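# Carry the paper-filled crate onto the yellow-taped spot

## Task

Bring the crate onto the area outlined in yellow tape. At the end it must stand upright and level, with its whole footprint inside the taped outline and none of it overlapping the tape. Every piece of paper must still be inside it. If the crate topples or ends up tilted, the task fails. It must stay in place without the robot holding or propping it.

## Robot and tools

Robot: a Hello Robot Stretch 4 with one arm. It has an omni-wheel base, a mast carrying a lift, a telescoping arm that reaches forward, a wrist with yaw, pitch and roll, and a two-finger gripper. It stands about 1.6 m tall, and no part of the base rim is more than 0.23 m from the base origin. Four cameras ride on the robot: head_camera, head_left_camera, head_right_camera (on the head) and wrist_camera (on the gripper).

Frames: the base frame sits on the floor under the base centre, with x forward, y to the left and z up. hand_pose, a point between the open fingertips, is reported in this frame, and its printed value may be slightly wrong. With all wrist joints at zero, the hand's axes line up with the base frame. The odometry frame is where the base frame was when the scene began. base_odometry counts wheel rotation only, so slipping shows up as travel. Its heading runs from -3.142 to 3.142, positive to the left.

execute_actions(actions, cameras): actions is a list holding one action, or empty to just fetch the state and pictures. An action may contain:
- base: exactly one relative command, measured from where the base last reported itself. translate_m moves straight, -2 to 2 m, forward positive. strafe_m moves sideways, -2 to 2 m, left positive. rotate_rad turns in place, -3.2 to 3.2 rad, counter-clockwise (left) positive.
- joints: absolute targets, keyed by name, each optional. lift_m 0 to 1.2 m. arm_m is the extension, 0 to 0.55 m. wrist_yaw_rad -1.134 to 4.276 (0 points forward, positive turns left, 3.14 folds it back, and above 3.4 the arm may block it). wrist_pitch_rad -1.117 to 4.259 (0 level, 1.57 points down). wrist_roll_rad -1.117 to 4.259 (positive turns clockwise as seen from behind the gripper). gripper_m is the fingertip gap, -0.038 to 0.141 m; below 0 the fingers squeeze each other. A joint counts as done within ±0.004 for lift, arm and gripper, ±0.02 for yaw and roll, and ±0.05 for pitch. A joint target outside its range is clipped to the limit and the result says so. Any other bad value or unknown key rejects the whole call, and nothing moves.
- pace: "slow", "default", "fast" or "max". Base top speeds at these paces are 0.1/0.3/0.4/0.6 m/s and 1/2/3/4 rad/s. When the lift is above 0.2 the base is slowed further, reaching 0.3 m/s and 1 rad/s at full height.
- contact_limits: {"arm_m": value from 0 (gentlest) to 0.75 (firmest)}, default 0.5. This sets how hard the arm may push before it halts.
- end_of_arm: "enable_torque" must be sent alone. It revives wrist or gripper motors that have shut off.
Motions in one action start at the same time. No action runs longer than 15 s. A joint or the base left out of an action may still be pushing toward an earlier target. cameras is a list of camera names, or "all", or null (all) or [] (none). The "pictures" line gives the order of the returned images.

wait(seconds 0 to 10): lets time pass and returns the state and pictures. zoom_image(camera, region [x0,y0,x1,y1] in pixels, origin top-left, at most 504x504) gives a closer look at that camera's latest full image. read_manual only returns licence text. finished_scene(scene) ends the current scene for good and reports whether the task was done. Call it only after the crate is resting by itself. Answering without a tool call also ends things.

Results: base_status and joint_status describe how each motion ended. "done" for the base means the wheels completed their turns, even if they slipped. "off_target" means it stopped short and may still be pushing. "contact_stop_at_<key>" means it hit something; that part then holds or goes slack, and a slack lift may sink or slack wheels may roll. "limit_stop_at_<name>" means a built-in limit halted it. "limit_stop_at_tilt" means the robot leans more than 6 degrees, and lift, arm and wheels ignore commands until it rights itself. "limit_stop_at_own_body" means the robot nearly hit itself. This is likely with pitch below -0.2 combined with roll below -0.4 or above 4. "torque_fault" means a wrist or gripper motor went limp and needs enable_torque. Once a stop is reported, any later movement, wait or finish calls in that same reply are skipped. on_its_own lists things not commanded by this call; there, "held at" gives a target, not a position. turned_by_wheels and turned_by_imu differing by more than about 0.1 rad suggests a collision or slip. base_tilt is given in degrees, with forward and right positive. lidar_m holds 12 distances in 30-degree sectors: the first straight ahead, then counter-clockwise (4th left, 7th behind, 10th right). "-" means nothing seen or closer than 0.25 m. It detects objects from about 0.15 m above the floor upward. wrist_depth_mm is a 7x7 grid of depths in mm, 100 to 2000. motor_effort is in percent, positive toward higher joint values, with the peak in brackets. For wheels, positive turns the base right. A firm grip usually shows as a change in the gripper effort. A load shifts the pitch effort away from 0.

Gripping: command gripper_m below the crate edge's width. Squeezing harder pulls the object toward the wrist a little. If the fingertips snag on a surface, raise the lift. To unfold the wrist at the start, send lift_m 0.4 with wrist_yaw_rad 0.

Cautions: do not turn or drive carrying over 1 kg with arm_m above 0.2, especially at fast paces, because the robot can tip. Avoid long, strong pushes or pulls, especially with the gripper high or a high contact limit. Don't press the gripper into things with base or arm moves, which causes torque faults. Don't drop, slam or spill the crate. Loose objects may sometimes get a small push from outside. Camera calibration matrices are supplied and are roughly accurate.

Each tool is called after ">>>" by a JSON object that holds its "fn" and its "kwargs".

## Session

>>> {"fn": "execute_actions", "kwargs": {"actions": []}}

Scene clock: 0.00 s.
base_odometry: x=+0.000 y=+0.000 heading=+0.000 (m, m, rad; odometry frame)
turned_by_wheels: +0.000 (rad since the last result)
turned_by_imu: +0.000 (rad since the last result)
base_tilt: forward=-0.8 right=+0.0 (deg)
lidar_m: 0.92 0.80 0.80 0.95 1.64 2.30 2.69 2.94 2.20 2.10 1.82 1.55
base_status: not commanded
joint_positions: lift_m=+0.200 arm_m=+0.002 wrist_yaw_rad=+3.174 wrist_pitch_rad=+0.018 wrist_roll_rad=+0.010 gripper_m=+0.057
joint_status: not commanded
motor_effort: lift_m=+18 arm_m=+0 wrist_yaw_rad=+0 wrist_pitch_rad=-4 wrist_roll_rad=-2 gripper_m=-5 wheel_0=+0 wheel_1=+0 wheel_2=+0 (%)
hand_pose: x=-0.1177 y=+0.0782 z=+0.3734 quat_wxyz=(-0.016, -0.009, +0.005, +1.000) (m; base frame)
wrist_depth_mm: - 135 - - - - 1983 / - 117 140 - - - 1983 / - 116 142 - - - 1983 / - 131 179 - - - 1921 / 132 - - - - - 1921 / 1576 1661 217 1808 1618 1863 1808 / 1042 1008 991 1042 189 1182 1160
pictures: head_camera, head_left_camera, head_right_camera, wrist_camera
camera_calibration (this result's frames):
wrist_camera: T_world_to_cam=[[0.00627902, 0.999639, 0.026122, -0.0976888], [-0.0194809, 0.0262398, -0.999466, 0.434165], [-0.999791, 0.00576679, 0.0196386, 0.099603], [0, 0, 0, 1]] pos_world=[0.108653, 0.0856868, 0.434528]
Images, in order (width x height): head_camera 420x560, head_left_camera 420x672, head_right_camera 420x672, wrist_camera 616x392.

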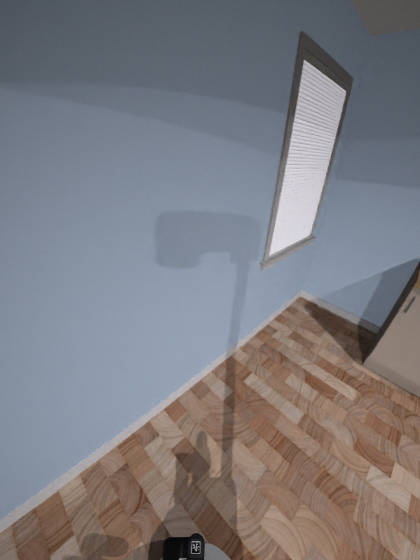

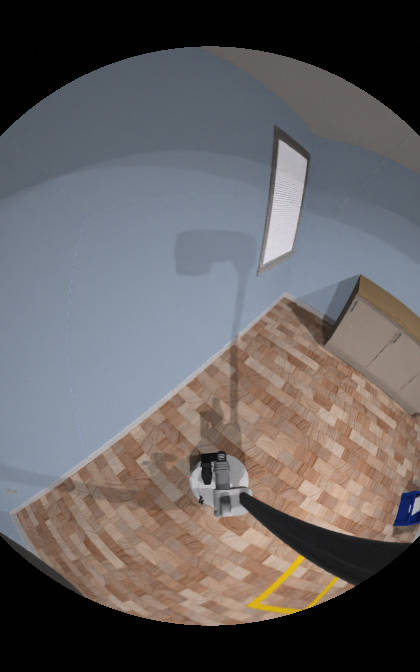

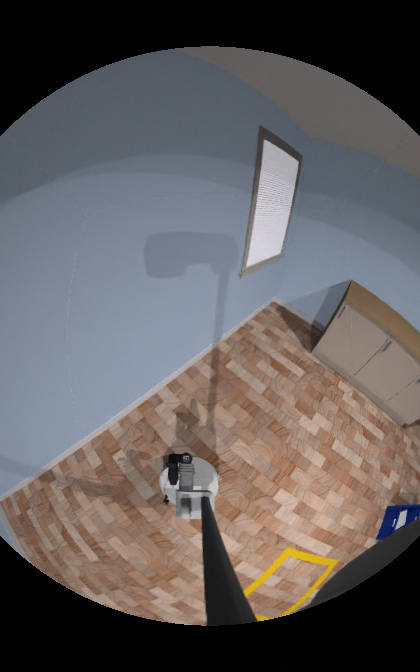

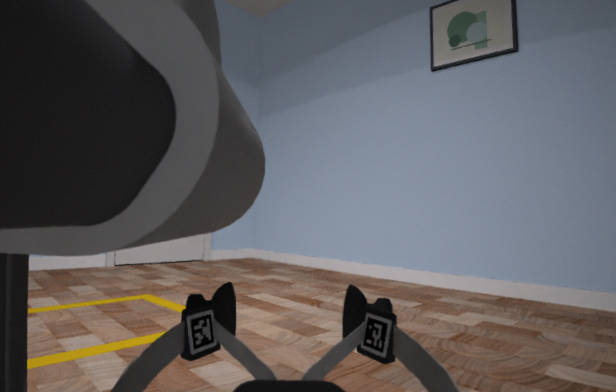

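Wall normal is about 45° left; face away from it.

>>> {"fn": "execute_actions", "kwargs": {"actions": [{"base":{"rotate_rad":-2.36},"joints":{"lift_m":0.45,"wrist_yaw_rad":0,"gripper_m":0.12},"pace":"fast"}], "cameras": ["head_camera","head_left_camera"]}}

Scene clock: 2.80 s.
base_odometry: x=+0.000 y=+0.000 heading=-2.360 (m, m, rad; odometry frame)
turned_by_wheels: -2.360 (rad since the last result)
turned_by_imu: -2.328 (rad since the last result)
base_tilt: forward=-0.9 right=+0.1 (deg)
lidar_m: 2.18 2.19 1.87 1.82 1.14 0.84 0.79 0.83 1.15 2.29 2.36 3.06
base_status: done
joint_positions: lift_m=+0.450 arm_m=+0.002 wrist_yaw_rad=+0.000 wrist_pitch_rad=+0.018 wrist_roll_rad=+0.010 gripper_m=+0.120
joint_status: all done
motor_effort: lift_m=+20(22) arm_m=+0(0) wrist_yaw_rad=-2(7) wrist_pitch_rad=-4(4) wrist_roll_rad=-2(1) gripper_m=+0(3) wheel_0=+0(6) wheel_1=+0(11) wheel_2=-1(10) (%)
hand_pose: x=+0.4619 y=-0.0873 z=+0.6228 quat_wxyz=(+1.000, +0.005, +0.009, +0.000) (m; base frame)
wrist_depth_mm: - - - - - - - / - - - - - - - / - - - - - - - / - - - - - - - / - - - - - - - / - 214 - - - - - / 1618 1537 1576 1576 1618 1756 1808
pictures: head_camera, head_left_camera
Images, in order (width x height): head_camera 420x560, head_left_camera 420x672.

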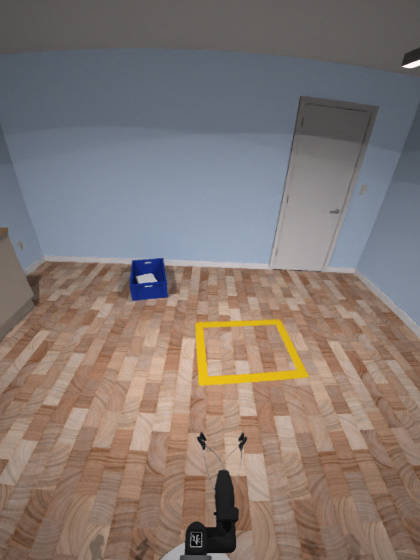

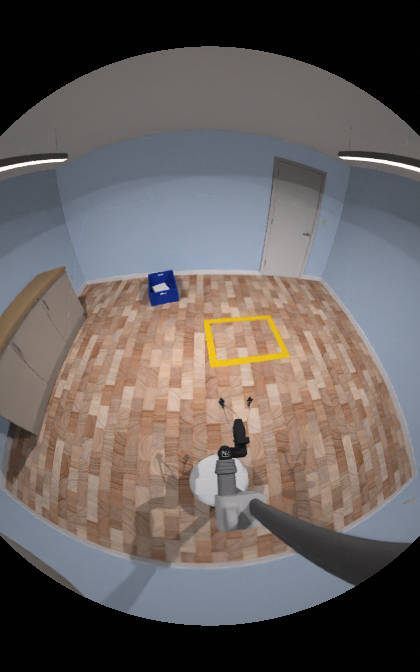

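>>> {"fn": "execute_actions", "kwargs": {"actions": [{"base":{"rotate_rad":0.095},"joints":{"wrist_pitch_rad":1.57,"wrist_roll_rad":1.5,"arm_m":0.345},"pace":"fast"}], "cameras": []}}

>>> {"fn": "execute_actions", "kwargs": {"actions": [{"base":{"strafe_m":0.51},"pace":"fast"}], "cameras": []}}

>>> {"fn": "execute_actions", "kwargs": {"actions": [{"base":{"translate_m":1.66},"pace":"fast"}], "cameras": ["head_camera","wrist_camera"]}}

Scene clock: 5.77 s.
base_odometry: x=+0.000 y=+0.000 heading=-2.265 (m, m, rad; odometry frame)
turned_by_wheels: +0.095 (rad since the last result)
turned_by_imu: +0.093 (rad since the last result)
base_tilt: forward=-0.8 right=+0.1 (deg)
lidar_m: 2.17 2.21 1.83 1.81 1.05 0.82 0.79 0.84 1.26 2.31 2.45 2.98
base_status: done
joint_positions: lift_m=+0.450 arm_m=+0.344 wrist_yaw_rad=+0.000 wrist_pitch_rad=+1.570 wrist_roll_rad=+1.500 gripper_m=+0.120
joint_status: all done
motor_effort: lift_m=+21(21) arm_m=+8(10) wrist_yaw_rad=-2(1) wrist_pitch_rad=+4(8) wrist_roll_rad=+0(8) gripper_m=+3(0) wheel_0=+1(5) wheel_1=+2(3) wheel_2=+1(5) (%)
hand_pose: x=+0.5148 y=-0.0874 z=+0.3396 quat_wxyz=(+0.518, +0.482, +0.517, -0.482) (m; base frame)
wrist_depth_mm: 564 569 569 574 585 585 591 / 564 559 569 574 574 580 585 / 559 559 559 569 569 574 580 / 549 554 559 564 569 574 574 / 549 549 559 559 564 569 525 / 539 549 554 554 554 564 452 / 539 544 549 549 554 559 421
pictures: none
No camera images: the call's "cameras" was empty. Leave "cameras" out to get every camera's image.

Scene clock: 8.27 s.
base_odometry: x=+0.392 y=-0.326 heading=-2.265 (m, m, rad; odometry frame)
turned_by_wheels: +0.000 (rad since the last result)
turned_by_imu: +0.000 (rad since the last result)
base_tilt: forward=-0.8 right=+0.1 (deg)
lidar_m: 2.13 1.70 1.31 1.32 0.98 0.77 0.74 0.81 1.20 2.81 2.98 3.04
base_status: done
joint_positions: lift_m=+0.450 arm_m=+0.344 wrist_yaw_rad=+0.000 wrist_pitch_rad=+1.570 wrist_roll_rad=+1.500 gripper_m=+0.120
joint_status: not commanded
motor_effort: lift_m=+20(20) arm_m=+8(8) wrist_yaw_rad=-1(0) wrist_pitch_rad=+3(2) wrist_roll_rad=+1(1) gripper_m=-4(1) wheel_0=+2(11) wheel_1=+1(5) wheel_2=+1(1) (%)
hand_pose: x=+0.5148 y=-0.0874 z=+0.3396 quat_wxyz=(+0.518, +0.482, +0.517, -0.482) (m; base frame)
wrist_depth_mm: 559 569 574 580 574 585 585 / 559 564 569 574 574 580 585 / 554 559 564 564 574 574 574 / 549 559 559 564 569 574 574 / 554 549 554 559 569 569 530 / 549 539 549 564 559 564 452 / 539 544 549 549 554 559 418
pictures: none
No camera images: the call's "cameras" was empty. Leave "cameras" out to get every camera's image.

Scene clock: 13.77 s.
base_odometry: x=-0.669 y=-1.603 heading=-2.265 (m, m, rad; odometry frame)
turned_by_wheels: +0.000 (rad since the last result)
turned_by_imu: -0.003 (rad since the last result)
base_tilt: forward=-0.8 right=+0.1 (deg)
lidar_m: 0.44 1.43 1.16 1.13 1.22 1.85 2.40 2.60 3.01 2.97 1.75 0.50
base_status: done
joint_positions: lift_m=+0.450 arm_m=+0.344 wrist_yaw_rad=+0.000 wrist_pitch_rad=+1.570 wrist_roll_rad=+1.500 gripper_m=+0.120
joint_status: not commanded
motor_effort: lift_m=+20(20) arm_m=+8(8) wrist_yaw_rad=-2(0) wrist_pitch_rad=+3(4) wrist_roll_rad=-1(1) gripper_m=-1(1) wheel_0=+0(5) wheel_1=-1(4) wheel_2=+0(13) (%)
hand_pose: x=+0.5148 y=-0.0874 z=+0.3396 quat_wxyz=(+0.518, +0.482, +0.517, -0.482) (m; base frame)
wrist_depth_mm: 559 564 569 574 580 585 585 / 364 349 364 410 580 580 585 / 549 554 559 564 574 574 580 / 549 449 554 564 569 569 574 / 445 445 484 554 564 564 530 / 439 439 449 549 559 559 445 / 436 439 539 336 554 554 424
pictures: head_camera, wrist_camera
camera_calibration (this result's frames):
wrist_camera: T_world_to_cam=[[-0.993561, -0.106891, 0.0375636, 0.478848], [-0.108281, 0.993427, -0.037134, 0.220535], [-0.0333474, -0.0409623, -0.998604, 0.57779], [0, 0, 0, 1]] pos_world=[0.518912, -0.144234, 0.567186]
Images, in order (width x height): head_camera 420x560, wrist_camera 616x392.

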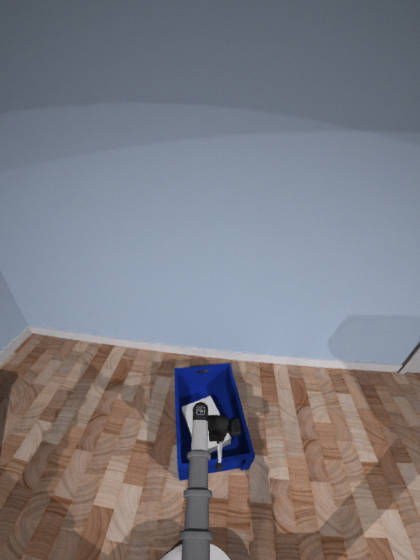

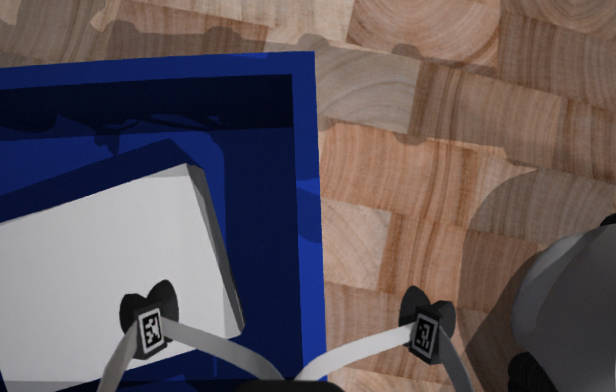

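>>> {"fn": "execute_actions", "kwargs": {"actions": [{"base":{"translate_m":-0.025},"joints":{"lift_m":0.31,"wrist_roll_rad":1.46}}], "cameras": []}}

>>> {"fn": "execute_actions", "kwargs": {"actions": [{"joints":{"gripper_m":-0.025}}], "cameras": ["wrist_camera"]}}

>>> {"fn": "execute_actions", "kwargs": {"actions": [{"base":{"translate_m":-0.74}}], "cameras": ["wrist_camera"]}}

>>> {"fn": "execute_actions", "kwargs": {"actions": [{"base":{"strafe_m":-0.12},"joints":{"wrist_roll_rad":1.2}}], "cameras": []}}

>>> {"fn": "execute_actions", "kwargs": {"actions": [{"base":{"strafe_m":-0.15},"joints":{"wrist_roll_rad":0.88}}], "cameras": []}}

>>> {"fn": "execute_actions", "kwargs": {"actions": [{"base":{"strafe_m":-0.2},"joints":{"wrist_roll_rad":0.52}}], "cameras": []}}

>>> {"fn": "execute_actions", "kwargs": {"actions": [{"base":{"strafe_m":-0.3},"joints":{"wrist_roll_rad":0.22}}], "cameras": []}}

>>> {"fn": "execute_actions", "kwargs": {"actions": [{"base":{"strafe_m":-0.46},"joints":{"wrist_roll_rad":-0.02}}]}}

Scene clock: 16.30 s.
base_odometry: x=-0.653 y=-1.583 heading=-2.265 (m, m, rad; odometry frame)
turned_by_wheels: +0.000 (rad since the last result)
turned_by_imu: -0.001 (rad since the last result)
base_tilt: forward=-0.8 right=+0.0 (deg)
lidar_m: 0.48 1.47 1.17 1.10 1.23 1.82 2.39 2.59 3.01 2.97 1.78 0.54
base_status: done
joint_positions: lift_m=+0.310 arm_m=+0.344 wrist_yaw_rad=+0.000 wrist_pitch_rad=+1.570 wrist_roll_rad=+1.460 gripper_m=+0.120
joint_status: all done
motor_effort: lift_m=+16(19) arm_m=+8(8) wrist_yaw_rad=+2(1) wrist_pitch_rad=+3(3) wrist_roll_rad=-3(2) gripper_m=-5(2) wheel_0=+1(4) wheel_1=+0(7) wheel_2=-2(10) (%)
hand_pose: x=+0.5148 y=-0.0874 z=+0.1999 quat_wxyz=(+0.527, +0.472, +0.527, -0.471) (m; base frame)
wrist_depth_mm: 263 268 266 430 436 439 442 / 368 377 379 430 433 433 439 / 415 415 418 427 427 433 433 / 309 312 415 424 427 427 427 / 306 309 413 421 424 424 430 / 306 304 410 415 418 424 427 / 304 303 312 196 415 418 421
pictures: none
No camera images: the call's "cameras" was empty. Leave "cameras" out to get every camera's image.

Scene clock: 18.53 s.
base_odometry: x=-0.653 y=-1.583 heading=-2.265 (m, m, rad; odometry frame)
turned_by_wheels: +0.000 (rad since the last result)
turned_by_imu: +0.000 (rad since the last result)
base_tilt: forward=-0.8 right=+0.2 (deg)
lidar_m: 0.49 1.47 1.16 1.12 1.22 1.82 2.38 2.58 3.01 2.97 1.78 0.53
base_status: not commanded
joint_positions: lift_m=+0.309 arm_m=+0.344 wrist_yaw_rad=+0.004 wrist_pitch_rad=+1.561 wrist_roll_rad=+1.460 gripper_m=-0.024
joint_status: all done
on_its_own: wrist_pitch_rad is at rest, and its effort (+28) is outside its rest range (-23 to +23)
motor_effort: lift_m=+31(31) arm_m=+5(8) wrist_yaw_rad=-13(17) wrist_pitch_rad=+28(36) wrist_roll_rad=-1(3) gripper_m=-29(29) wheel_0=+0(1) wheel_1=+0(1) wheel_2=+3(3) (%)
hand_pose: x=+0.5183 y=-0.0874 z=+0.1987 quat_wxyz=(+0.531, +0.473, +0.525, -0.468) (m; base frame)
wrist_depth_mm: 271 276 277 421 430 427 430 / 382 387 392 418 421 424 430 / 351 397 413 415 418 424 427 / 298 303 407 415 418 424 424 / 298 300 404 413 415 418 421 / 297 298 206 191 413 415 418 / 296 154 192 189 168 415 413
pictures: wrist_camera
camera_calibration (this result's frames):
wrist_camera: T_world_to_cam=[[-0.988193, -0.15044, 0.0290251, 0.482664], [-0.151496, 0.98771, -0.038452, 0.237819], [-0.0228836, -0.0423952, -0.998839, 0.431673], [0, 0, 0, 1]] pos_world=[0.522872, -0.143984, 0.426307]
Images, in order (width x height): wrist_camera 616x392.

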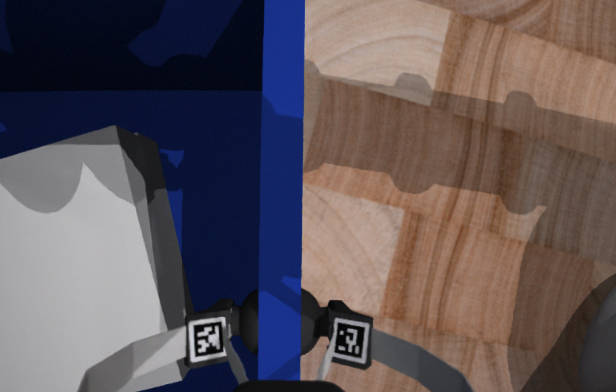

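Scene clock: 22.47 s.
base_odometry: x=-0.180 y=-1.015 heading=-2.265 (m, m, rad; odometry frame)
turned_by_wheels: +0.000 (rad since the last result)
turned_by_imu: +0.001 (rad since the last result)
base_tilt: forward=-0.8 right=+0.1 (deg)
lidar_m: 0.48 1.58 1.23 1.19 1.30 1.68 1.63 1.77 2.63 2.87 2.70 0.54
base_status: done
joint_positions: lift_m=+0.309 arm_m=+0.344 wrist_yaw_rad=+0.002 wrist_pitch_rad=+1.561 wrist_roll_rad=+1.462 gripper_m=-0.024
joint_status: not commanded
on_its_own: wrist_pitch_rad is at rest, and its effort (+29) is outside its rest range (-23 to +23)
motor_effort: lift_m=+32(32) arm_m=+4(5) wrist_yaw_rad=-8(16) wrist_pitch_rad=+29(38) wrist_roll_rad=-6(5) gripper_m=-28(30) wheel_0=-2(3) wheel_1=-1(8) wheel_2=+3(13) (%)
hand_pose: x=+0.5182 y=-0.0874 z=+0.1986 quat_wxyz=(+0.530, +0.474, +0.524, -0.469) (m; base frame)
wrist_depth_mm: 290 287 282 238 427 430 430 / 410 410 402 392 424 430 430 / 304 334 413 413 418 421 427 / 303 304 410 195 418 421 424 / 300 301 404 410 413 418 421 / 297 298 200 193 413 418 415 / 296 154 190 190 172 415 418
pictures: wrist_camera
camera_calibration (this result's frames):
wrist_camera: T_world_to_cam=[[-0.988762, -0.146727, 0.0286394, 0.483342], [-0.14777, 0.988272, -0.0384927, 0.235947], [-0.0226556, -0.0422921, -0.998848, 0.431518], [0, 0, 0, 1]] pos_world=[0.522553, -0.144011, 0.426261]
Images, in order (width x height): wrist_camera 616x392.

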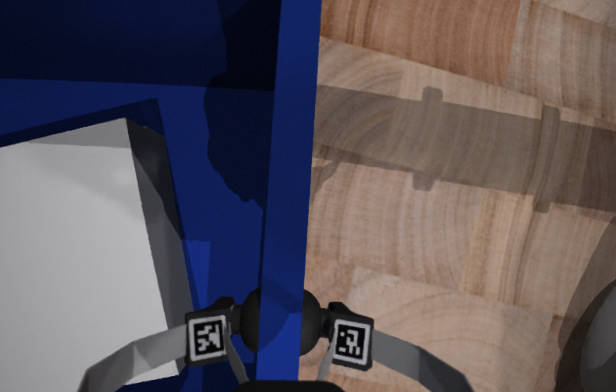

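Scene clock: 24.03 s.
base_odometry: x=-0.273 y=-0.938 heading=-2.264 (m, m, rad; odometry frame)
turned_by_wheels: +0.001 (rad since the last result)
turned_by_imu: +0.001 (rad since the last result)
base_tilt: forward=-0.7 right=+0.2 (deg)
lidar_m: 0.44 0.62 1.36 1.33 1.43 1.68 1.65 1.80 2.64 2.76 2.70 0.56
base_status: done
joint_positions: lift_m=+0.309 arm_m=+0.344 wrist_yaw_rad=+0.002 wrist_pitch_rad=+1.568 wrist_roll_rad=+1.200 gripper_m=-0.024
joint_status: all done
motor_effort: lift_m=+30(32) arm_m=+5(5) wrist_yaw_rad=-5(9) wrist_pitch_rad=+9(29) wrist_roll_rad=-1(20) gripper_m=-26(26) wheel_0=+3(10) wheel_1=+2(8) wheel_2=+5(10) (%)
hand_pose: x=+0.5162 y=-0.0874 z=+0.1988 quat_wxyz=(+0.585, +0.399, +0.583, -0.398) (m; base frame)
wrist_depth_mm: 276 278 276 267 427 427 433 / 397 399 394 389 421 430 433 / 353 351 415 413 424 427 427 / 303 306 407 195 421 421 427 / 300 301 407 194 413 421 424 / 298 300 207 193 415 418 424 / 296 153 176 192 172 418 418
pictures: none
No camera images: the call's "cameras" was empty. Leave "cameras" out to get every camera's image.

Scene clock: 25.77 s.
base_odometry: x=-0.388 y=-0.842 heading=-2.263 (m, m, rad; odometry frame)
turned_by_wheels: +0.001 (rad since the last result)
turned_by_imu: +0.002 (rad since the last result)
base_tilt: forward=-0.7 right=+0.1 (deg)
lidar_m: 0.37 0.48 1.49 1.47 1.60 1.71 1.68 1.82 2.68 2.61 2.67 0.60
base_status: done
joint_positions: lift_m=+0.309 arm_m=+0.344 wrist_yaw_rad=+0.003 wrist_pitch_rad=+1.567 wrist_roll_rad=+0.879 gripper_m=-0.024
joint_status: all done
motor_effort: lift_m=+30(30) arm_m=+5(4) wrist_yaw_rad=-9(7) wrist_pitch_rad=+12(21) wrist_roll_rad=+0(20) gripper_m=-25(26) wheel_0=+6(12) wheel_1=+2(6) wheel_2=+7(9) (%)
hand_pose: x=+0.5164 y=-0.0874 z=+0.1988 quat_wxyz=(+0.641, +0.301, +0.639, -0.300) (m; base frame)
wrist_depth_mm: 273 276 276 200 427 430 436 / 389 392 389 199 424 427 433 / 357 387 413 418 421 427 430 / 303 306 410 415 418 424 424 / 301 304 407 418 415 418 424 / 298 301 206 194 418 418 421 / 297 154 183 192 171 415 418
pictures: none
No camera images: the call's "cameras" was empty. Leave "cameras" out to get every camera's image.

Scene clock: 27.70 s.
base_odometry: x=-0.542 y=-0.715 heading=-2.261 (m, m, rad; odometry frame)
turned_by_wheels: +0.001 (rad since the last result)
turned_by_imu: +0.004 (rad since the last result)
base_tilt: forward=-0.8 right=+0.0 (deg)
lidar_m: 0.35 0.41 1.67 1.67 1.84 1.70 1.69 1.85 2.47 2.40 2.60 2.08
base_status: done
joint_positions: lift_m=+0.309 arm_m=+0.344 wrist_yaw_rad=+0.002 wrist_pitch_rad=+1.566 wrist_roll_rad=+0.520 gripper_m=-0.024
joint_status: all done
motor_effort: lift_m=+30(30) arm_m=+5(5) wrist_yaw_rad=-7(8) wrist_pitch_rad=+12(26) wrist_roll_rad=-1(20) gripper_m=-27(28) wheel_0=+7(14) wheel_1=+4(7) wheel_2=+8(9) (%)
hand_pose: x=+0.5166 y=-0.0874 z=+0.1988 quat_wxyz=(+0.685, +0.181, +0.682, -0.181) (m; base frame)
wrist_depth_mm: 276 277 276 200 430 433 436 / 394 392 389 200 427 430 433 / 357 389 413 421 424 424 427 / 303 306 410 415 421 421 424 / 301 303 407 415 418 421 421 / 300 301 206 193 413 415 421 / 297 155 191 192 168 415 415
pictures: none
No camera images: the call's "cameras" was empty. Leave "cameras" out to get every camera's image.

Scene clock: 30.03 s.
base_odometry: x=-0.774 y=-0.525 heading=-2.259 (m, m, rad; odometry frame)
turned_by_wheels: +0.002 (rad since the last result)
turned_by_imu: +0.006 (rad since the last result)
base_tilt: forward=-0.9 right=+0.0 (deg)
lidar_m: 0.32 0.36 0.59 1.97 2.11 1.75 1.72 1.88 2.13 2.11 2.29 2.05
base_status: done
joint_positions: lift_m=+0.309 arm_m=+0.344 wrist_yaw_rad=+0.002 wrist_pitch_rad=+1.569 wrist_roll_rad=+0.220 gripper_m=-0.024
joint_status: all done
motor_effort: lift_m=+29(30) arm_m=+4(4) wrist_yaw_rad=-4(6) wrist_pitch_rad=+6(27) wrist_roll_rad=+0(16) gripper_m=-29(29) wheel_0=+10(21) wheel_1=+5(5) wheel_2=+9(11) (%)
hand_pose: x=+0.5158 y=-0.0874 z=+0.1988 quat_wxyz=(+0.704, +0.077, +0.702, -0.077) (m; base frame)
wrist_depth_mm: 270 273 276 424 427 433 436 / 382 387 387 424 427 427 430 / 355 404 410 421 424 424 430 / 304 306 410 415 418 421 427 / 301 303 407 413 418 421 421 / 298 301 195 193 415 418 418 / 297 153 191 191 170 413 415
pictures: none
No camera images: the call's "cameras" was empty. Leave "cameras" out to get every camera's image.

Scene clock: 32.90 s.
base_odometry: x=-1.129 y=-0.233 heading=-2.258 (m, m, rad; odometry frame)
turned_by_wheels: +0.002 (rad since the last result)
turned_by_imu: +0.009 (rad since the last result)
base_tilt: forward=-0.8 right=+0.1 (deg)
lidar_m: 0.31 0.34 0.44 2.43 2.29 1.82 1.78 1.96 1.68 1.66 1.80 1.95
base_status: done
joint_positions: lift_m=+0.309 arm_m=+0.344 wrist_yaw_rad=+0.000 wrist_pitch_rad=+1.570 wrist_roll_rad=-0.019 gripper_m=-0.024
joint_status: all done
motor_effort: lift_m=+29(30) arm_m=+5(5) wrist_yaw_rad=+0(7) wrist_pitch_rad=+4(19) wrist_roll_rad=-4(18) gripper_m=-27(28) wheel_0=+11(23) wheel_1=+3(4) wheel_2=+8(15) (%)
hand_pose: x=+0.5155 y=-0.0874 z=+0.1989 quat_wxyz=(+0.708, -0.007, +0.707, +0.007) (m; base frame)
wrist_depth_mm: 282 282 277 251 427 433 436 / 402 399 392 200 427 433 436 / 306 349 413 418 421 427 433 / 301 304 413 418 421 421 430 / 301 303 407 410 415 421 421 / 298 300 195 193 415 418 418 / 296 153 191 191 170 413 415
pictures: head_camera, head_left_camera, head_right_camera, wrist_camera
camera_calibration (this result's frames):
wrist_camera: T_world_to_cam=[[0.054705, -0.997749, 0.0387883, -0.133688], [-0.997687, -0.056189, -0.0382588, 0.5823], [0.0403521, -0.0366056, -0.998515, 0.399643], [0, 0, 0, 1]] pos_world=[0.57214, -0.0860389, 0.426513]
Images, in order (width x height): head_camera 420x560, head_left_camera 420x672, head_right_camera 420x672, wrist_camera 616x392.

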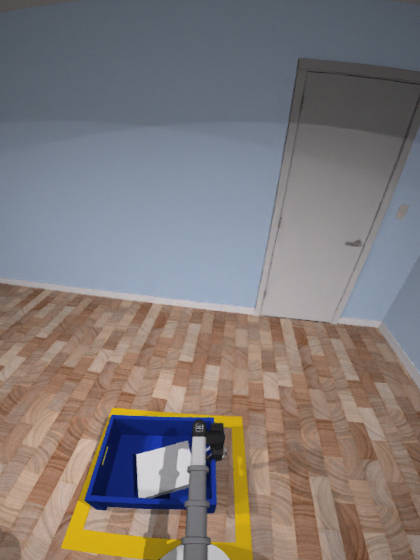

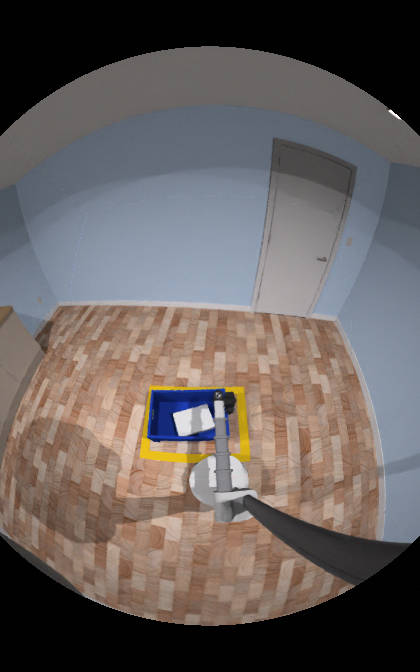

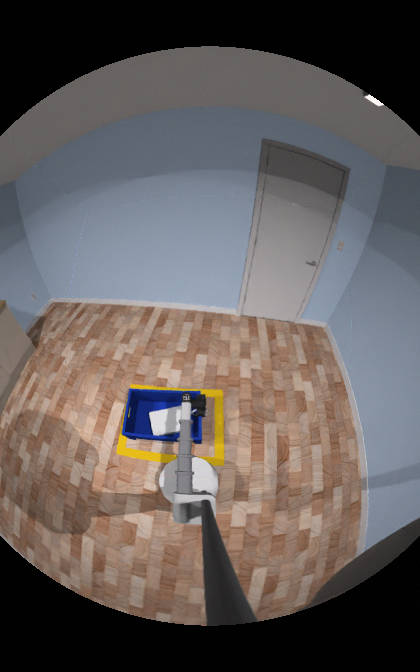

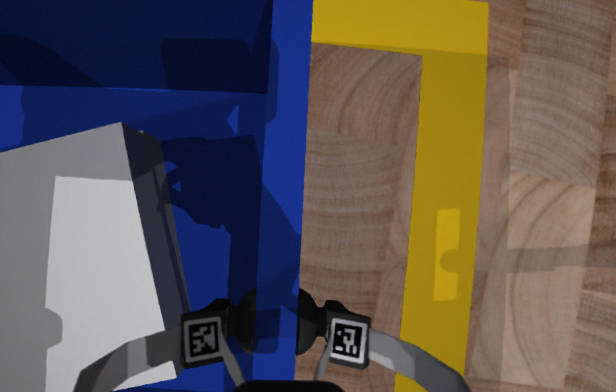

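>>> {"fn": "execute_actions", "kwargs": {"actions": [{"base":{"strafe_m":-0.055},"joints":{"arm_m":0.315},"pace":"slow"}], "cameras": []}}

>>> {"fn": "execute_actions", "kwargs": {"actions": [{"joints":{"gripper_m":0.07}}], "cameras": []}}

>>> {"fn": "execute_actions", "kwargs": {"actions": [{"joints":{"lift_m":0.8},"pace":"fast"}], "cameras": []}}

>>> {"fn": "execute_actions", "kwargs": {"actions": [{"base":{"strafe_m":0.5},"pace":"fast"}]}}

Scene clock: 35.20 s.
base_odometry: x=-1.172 y=-0.199 heading=-2.256 (m, m, rad; odometry frame)
turned_by_wheels: +0.002 (rad since the last result)
turned_by_imu: +0.002 (rad since the last result)
base_tilt: forward=-0.8 right=+0.1 (deg)
lidar_m: 0.29 0.32 0.45 2.49 2.27 1.80 1.79 1.97 1.62 1.60 1.75 1.95
base_status: done
joint_positions: lift_m=+0.309 arm_m=+0.317 wrist_yaw_rad=-0.001 wrist_pitch_rad=+1.567 wrist_roll_rad=-0.018 gripper_m=-0.024
joint_status: all done
motor_effort: lift_m=+29(29) arm_m=-9(10) wrist_yaw_rad=+1(4) wrist_pitch_rad=+10(15) wrist_roll_rad=-7(7) gripper_m=-26(25) wheel_0=+11(17) wheel_1=+2(3) wheel_2=+8(9) (%)
hand_pose: x=+0.4884 y=-0.0874 z=+0.1989 quat_wxyz=(+0.708, -0.006, +0.706, +0.006) (m; base frame)
wrist_depth_mm: 300 293 285 237 430 436 439 / 407 413 399 357 427 430 433 / 306 315 415 418 424 427 430 / 303 304 410 197 418 424 427 / 300 303 410 413 413 418 424 / 298 300 198 193 415 418 418 / 297 154 190 191 170 413 415
pictures: none
No camera images: the call's "cameras" was empty. Leave "cameras" out to get every camera's image.

Scene clock: 36.87 s.
base_odometry: x=-1.172 y=-0.198 heading=-2.257 (m, m, rad; odometry frame)
turned_by_wheels: -0.001 (rad since the last result)
turned_by_imu: -0.002 (rad since the last result)
base_tilt: forward=-0.8 right=+0.1 (deg)
lidar_m: 0.30 0.32 0.45 2.48 2.28 1.83 1.79 1.96 1.61 1.58 1.73 1.95
base_status: not commanded
joint_positions: lift_m=+0.310 arm_m=+0.316 wrist_yaw_rad=+0.000 wrist_pitch_rad=+1.571 wrist_roll_rad=-0.020 gripper_m=+0.070
joint_status: all done
motor_effort: lift_m=+19(29) arm_m=-8(9) wrist_yaw_rad=+1(3) wrist_pitch_rad=+0(10) wrist_roll_rad=-3(6) gripper_m=-6(25) wheel_0=+2(11) wheel_1=+0(2) wheel_2=+2(8) (%)
hand_pose: x=+0.4873 y=-0.0874 z=+0.1997 quat_wxyz=(+0.707, -0.007, +0.707, +0.007) (m; base frame)
wrist_depth_mm: 294 287 277 250 442 442 449 / 415 413 392 427 436 439 445 / 309 359 424 427 430 436 439 / 307 309 415 421 430 436 436 / 304 307 413 418 424 430 433 / 303 304 199 418 424 424 430 / 300 301 197 410 192 421 427
pictures: none
No camera images: the call's "cameras" was empty. Leave "cameras" out to get every camera's image.

Scene clock: 39.17 s.
base_odometry: x=-1.172 y=-0.198 heading=-2.257 (m, m, rad; odometry frame)
turned_by_wheels: +0.000 (rad since the last result)
turned_by_imu: -0.001 (rad since the last result)
base_tilt: forward=-0.8 right=+0.0 (deg)
lidar_m: 0.29 0.30 0.46 2.48 2.28 1.81 1.78 1.96 1.63 1.59 1.75 1.94
base_status: not commanded
joint_positions: lift_m=+0.800 arm_m=+0.316 wrist_yaw_rad=+0.000 wrist_pitch_rad=+1.570 wrist_roll_rad=-0.020 gripper_m=+0.070
joint_status: all done
motor_effort: lift_m=+20(21) arm_m=-8(8) wrist_yaw_rad=+0(1) wrist_pitch_rad=+1(0) wrist_roll_rad=-3(4) gripper_m=-3(3) wheel_0=+2(3) wheel_1=+0(1) wheel_2=+1(2) (%)
hand_pose: x=+0.4874 y=-0.0874 z=+0.6896 quat_wxyz=(+0.707, -0.007, +0.707, +0.007) (m; base frame)
wrist_depth_mm: 917 946 946 946 960 960 960 / 904 917 917 946 946 946 976 / 809 904 866 917 931 946 946 / 878 842 904 917 931 946 946 / 878 788 788 904 931 931 946 / 768 788 759 917 917 931 931 / 866 668 676 878 192 917 904
pictures: none
No camera images: the call's "cameras" was empty. Leave "cameras" out to get every camera's image.

Scene clock: 41.77 s.
base_odometry: x=-0.785 y=-0.515 heading=-2.257 (m, m, rad; odometry frame)
turned_by_wheels: +0.000 (rad since the last result)
turned_by_imu: +0.000 (rad since the last result)
base_tilt: forward=-1.0 right=+0.2 (deg)
lidar_m: 0.29 2.18 2.02 1.99 2.20 1.76 1.71 1.88 2.12 2.09 0.45 0.35
base_status: done
joint_positions: lift_m=+0.800 arm_m=+0.316 wrist_yaw_rad=+0.000 wrist_pitch_rad=+1.570 wrist_roll_rad=-0.020 gripper_m=+0.070
joint_status: not commanded
motor_effort: lift_m=+20(21) arm_m=-8(8) wrist_yaw_rad=+0(1) wrist_pitch_rad=+1(1) wrist_roll_rad=-4(3) gripper_m=-5(4) wheel_0=-1(10) wheel_1=+0(9) wheel_2=+0(1) (%)
hand_pose: x=+0.4874 y=-0.0874 z=+0.6896 quat_wxyz=(+0.707, -0.007, +0.707, +0.007) (m; base frame)
wrist_depth_mm: 917 917 917 931 960 976 976 / 904 904 917 946 931 960 960 / 904 917 917 854 891 931 960 / 891 904 891 917 931 891 946 / 878 904 904 904 809 820 946 / 878 878 683 854 798 854 931 / 866 878 732 676 192 759 931
pictures: head_camera, head_left_camera, head_right_camera, wrist_camera
camera_calibration (this result's frames):
wrist_camera: T_world_to_cam=[[0.0551236, -0.997727, 0.0387463, -0.151363], [-0.997694, -0.0565777, -0.0374915, 0.572546], [0.0395985, -0.0365903, -0.998545, 0.891195], [0, 0, 0, 1]] pos_world=[0.54428, -0.0860167, 0.917229]
Images, in order (width x height): head_camera 420x560, head_left_camera 420x672, head_right_camera 420x672, wrist_camera 616x392.

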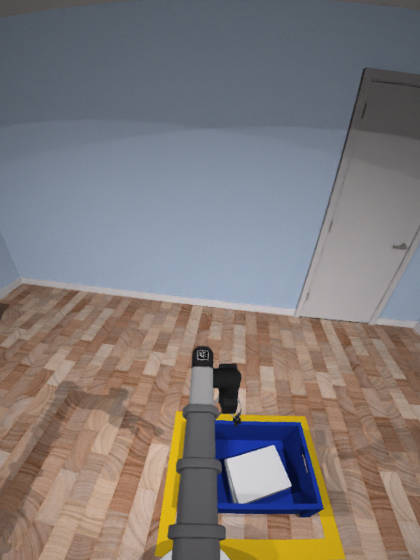

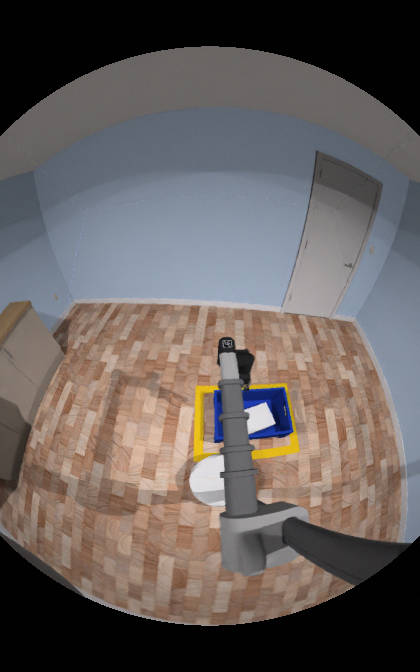

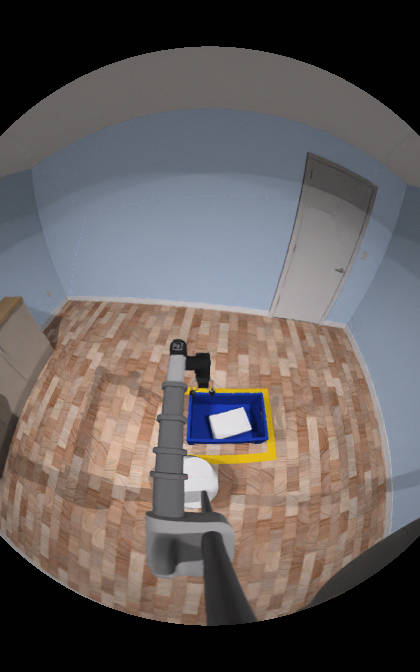

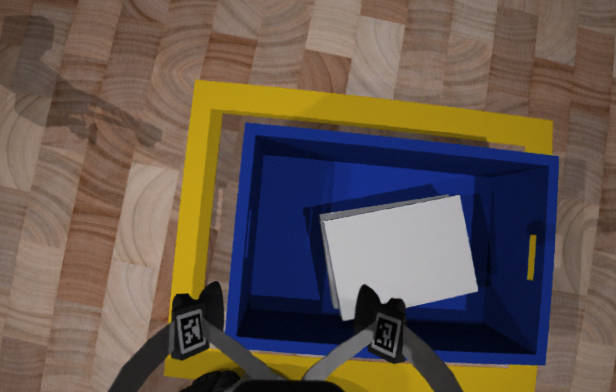

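>>> {"fn": "finished_scene", "kwargs": {"scene": 2}}

The scene is finished: the task was done.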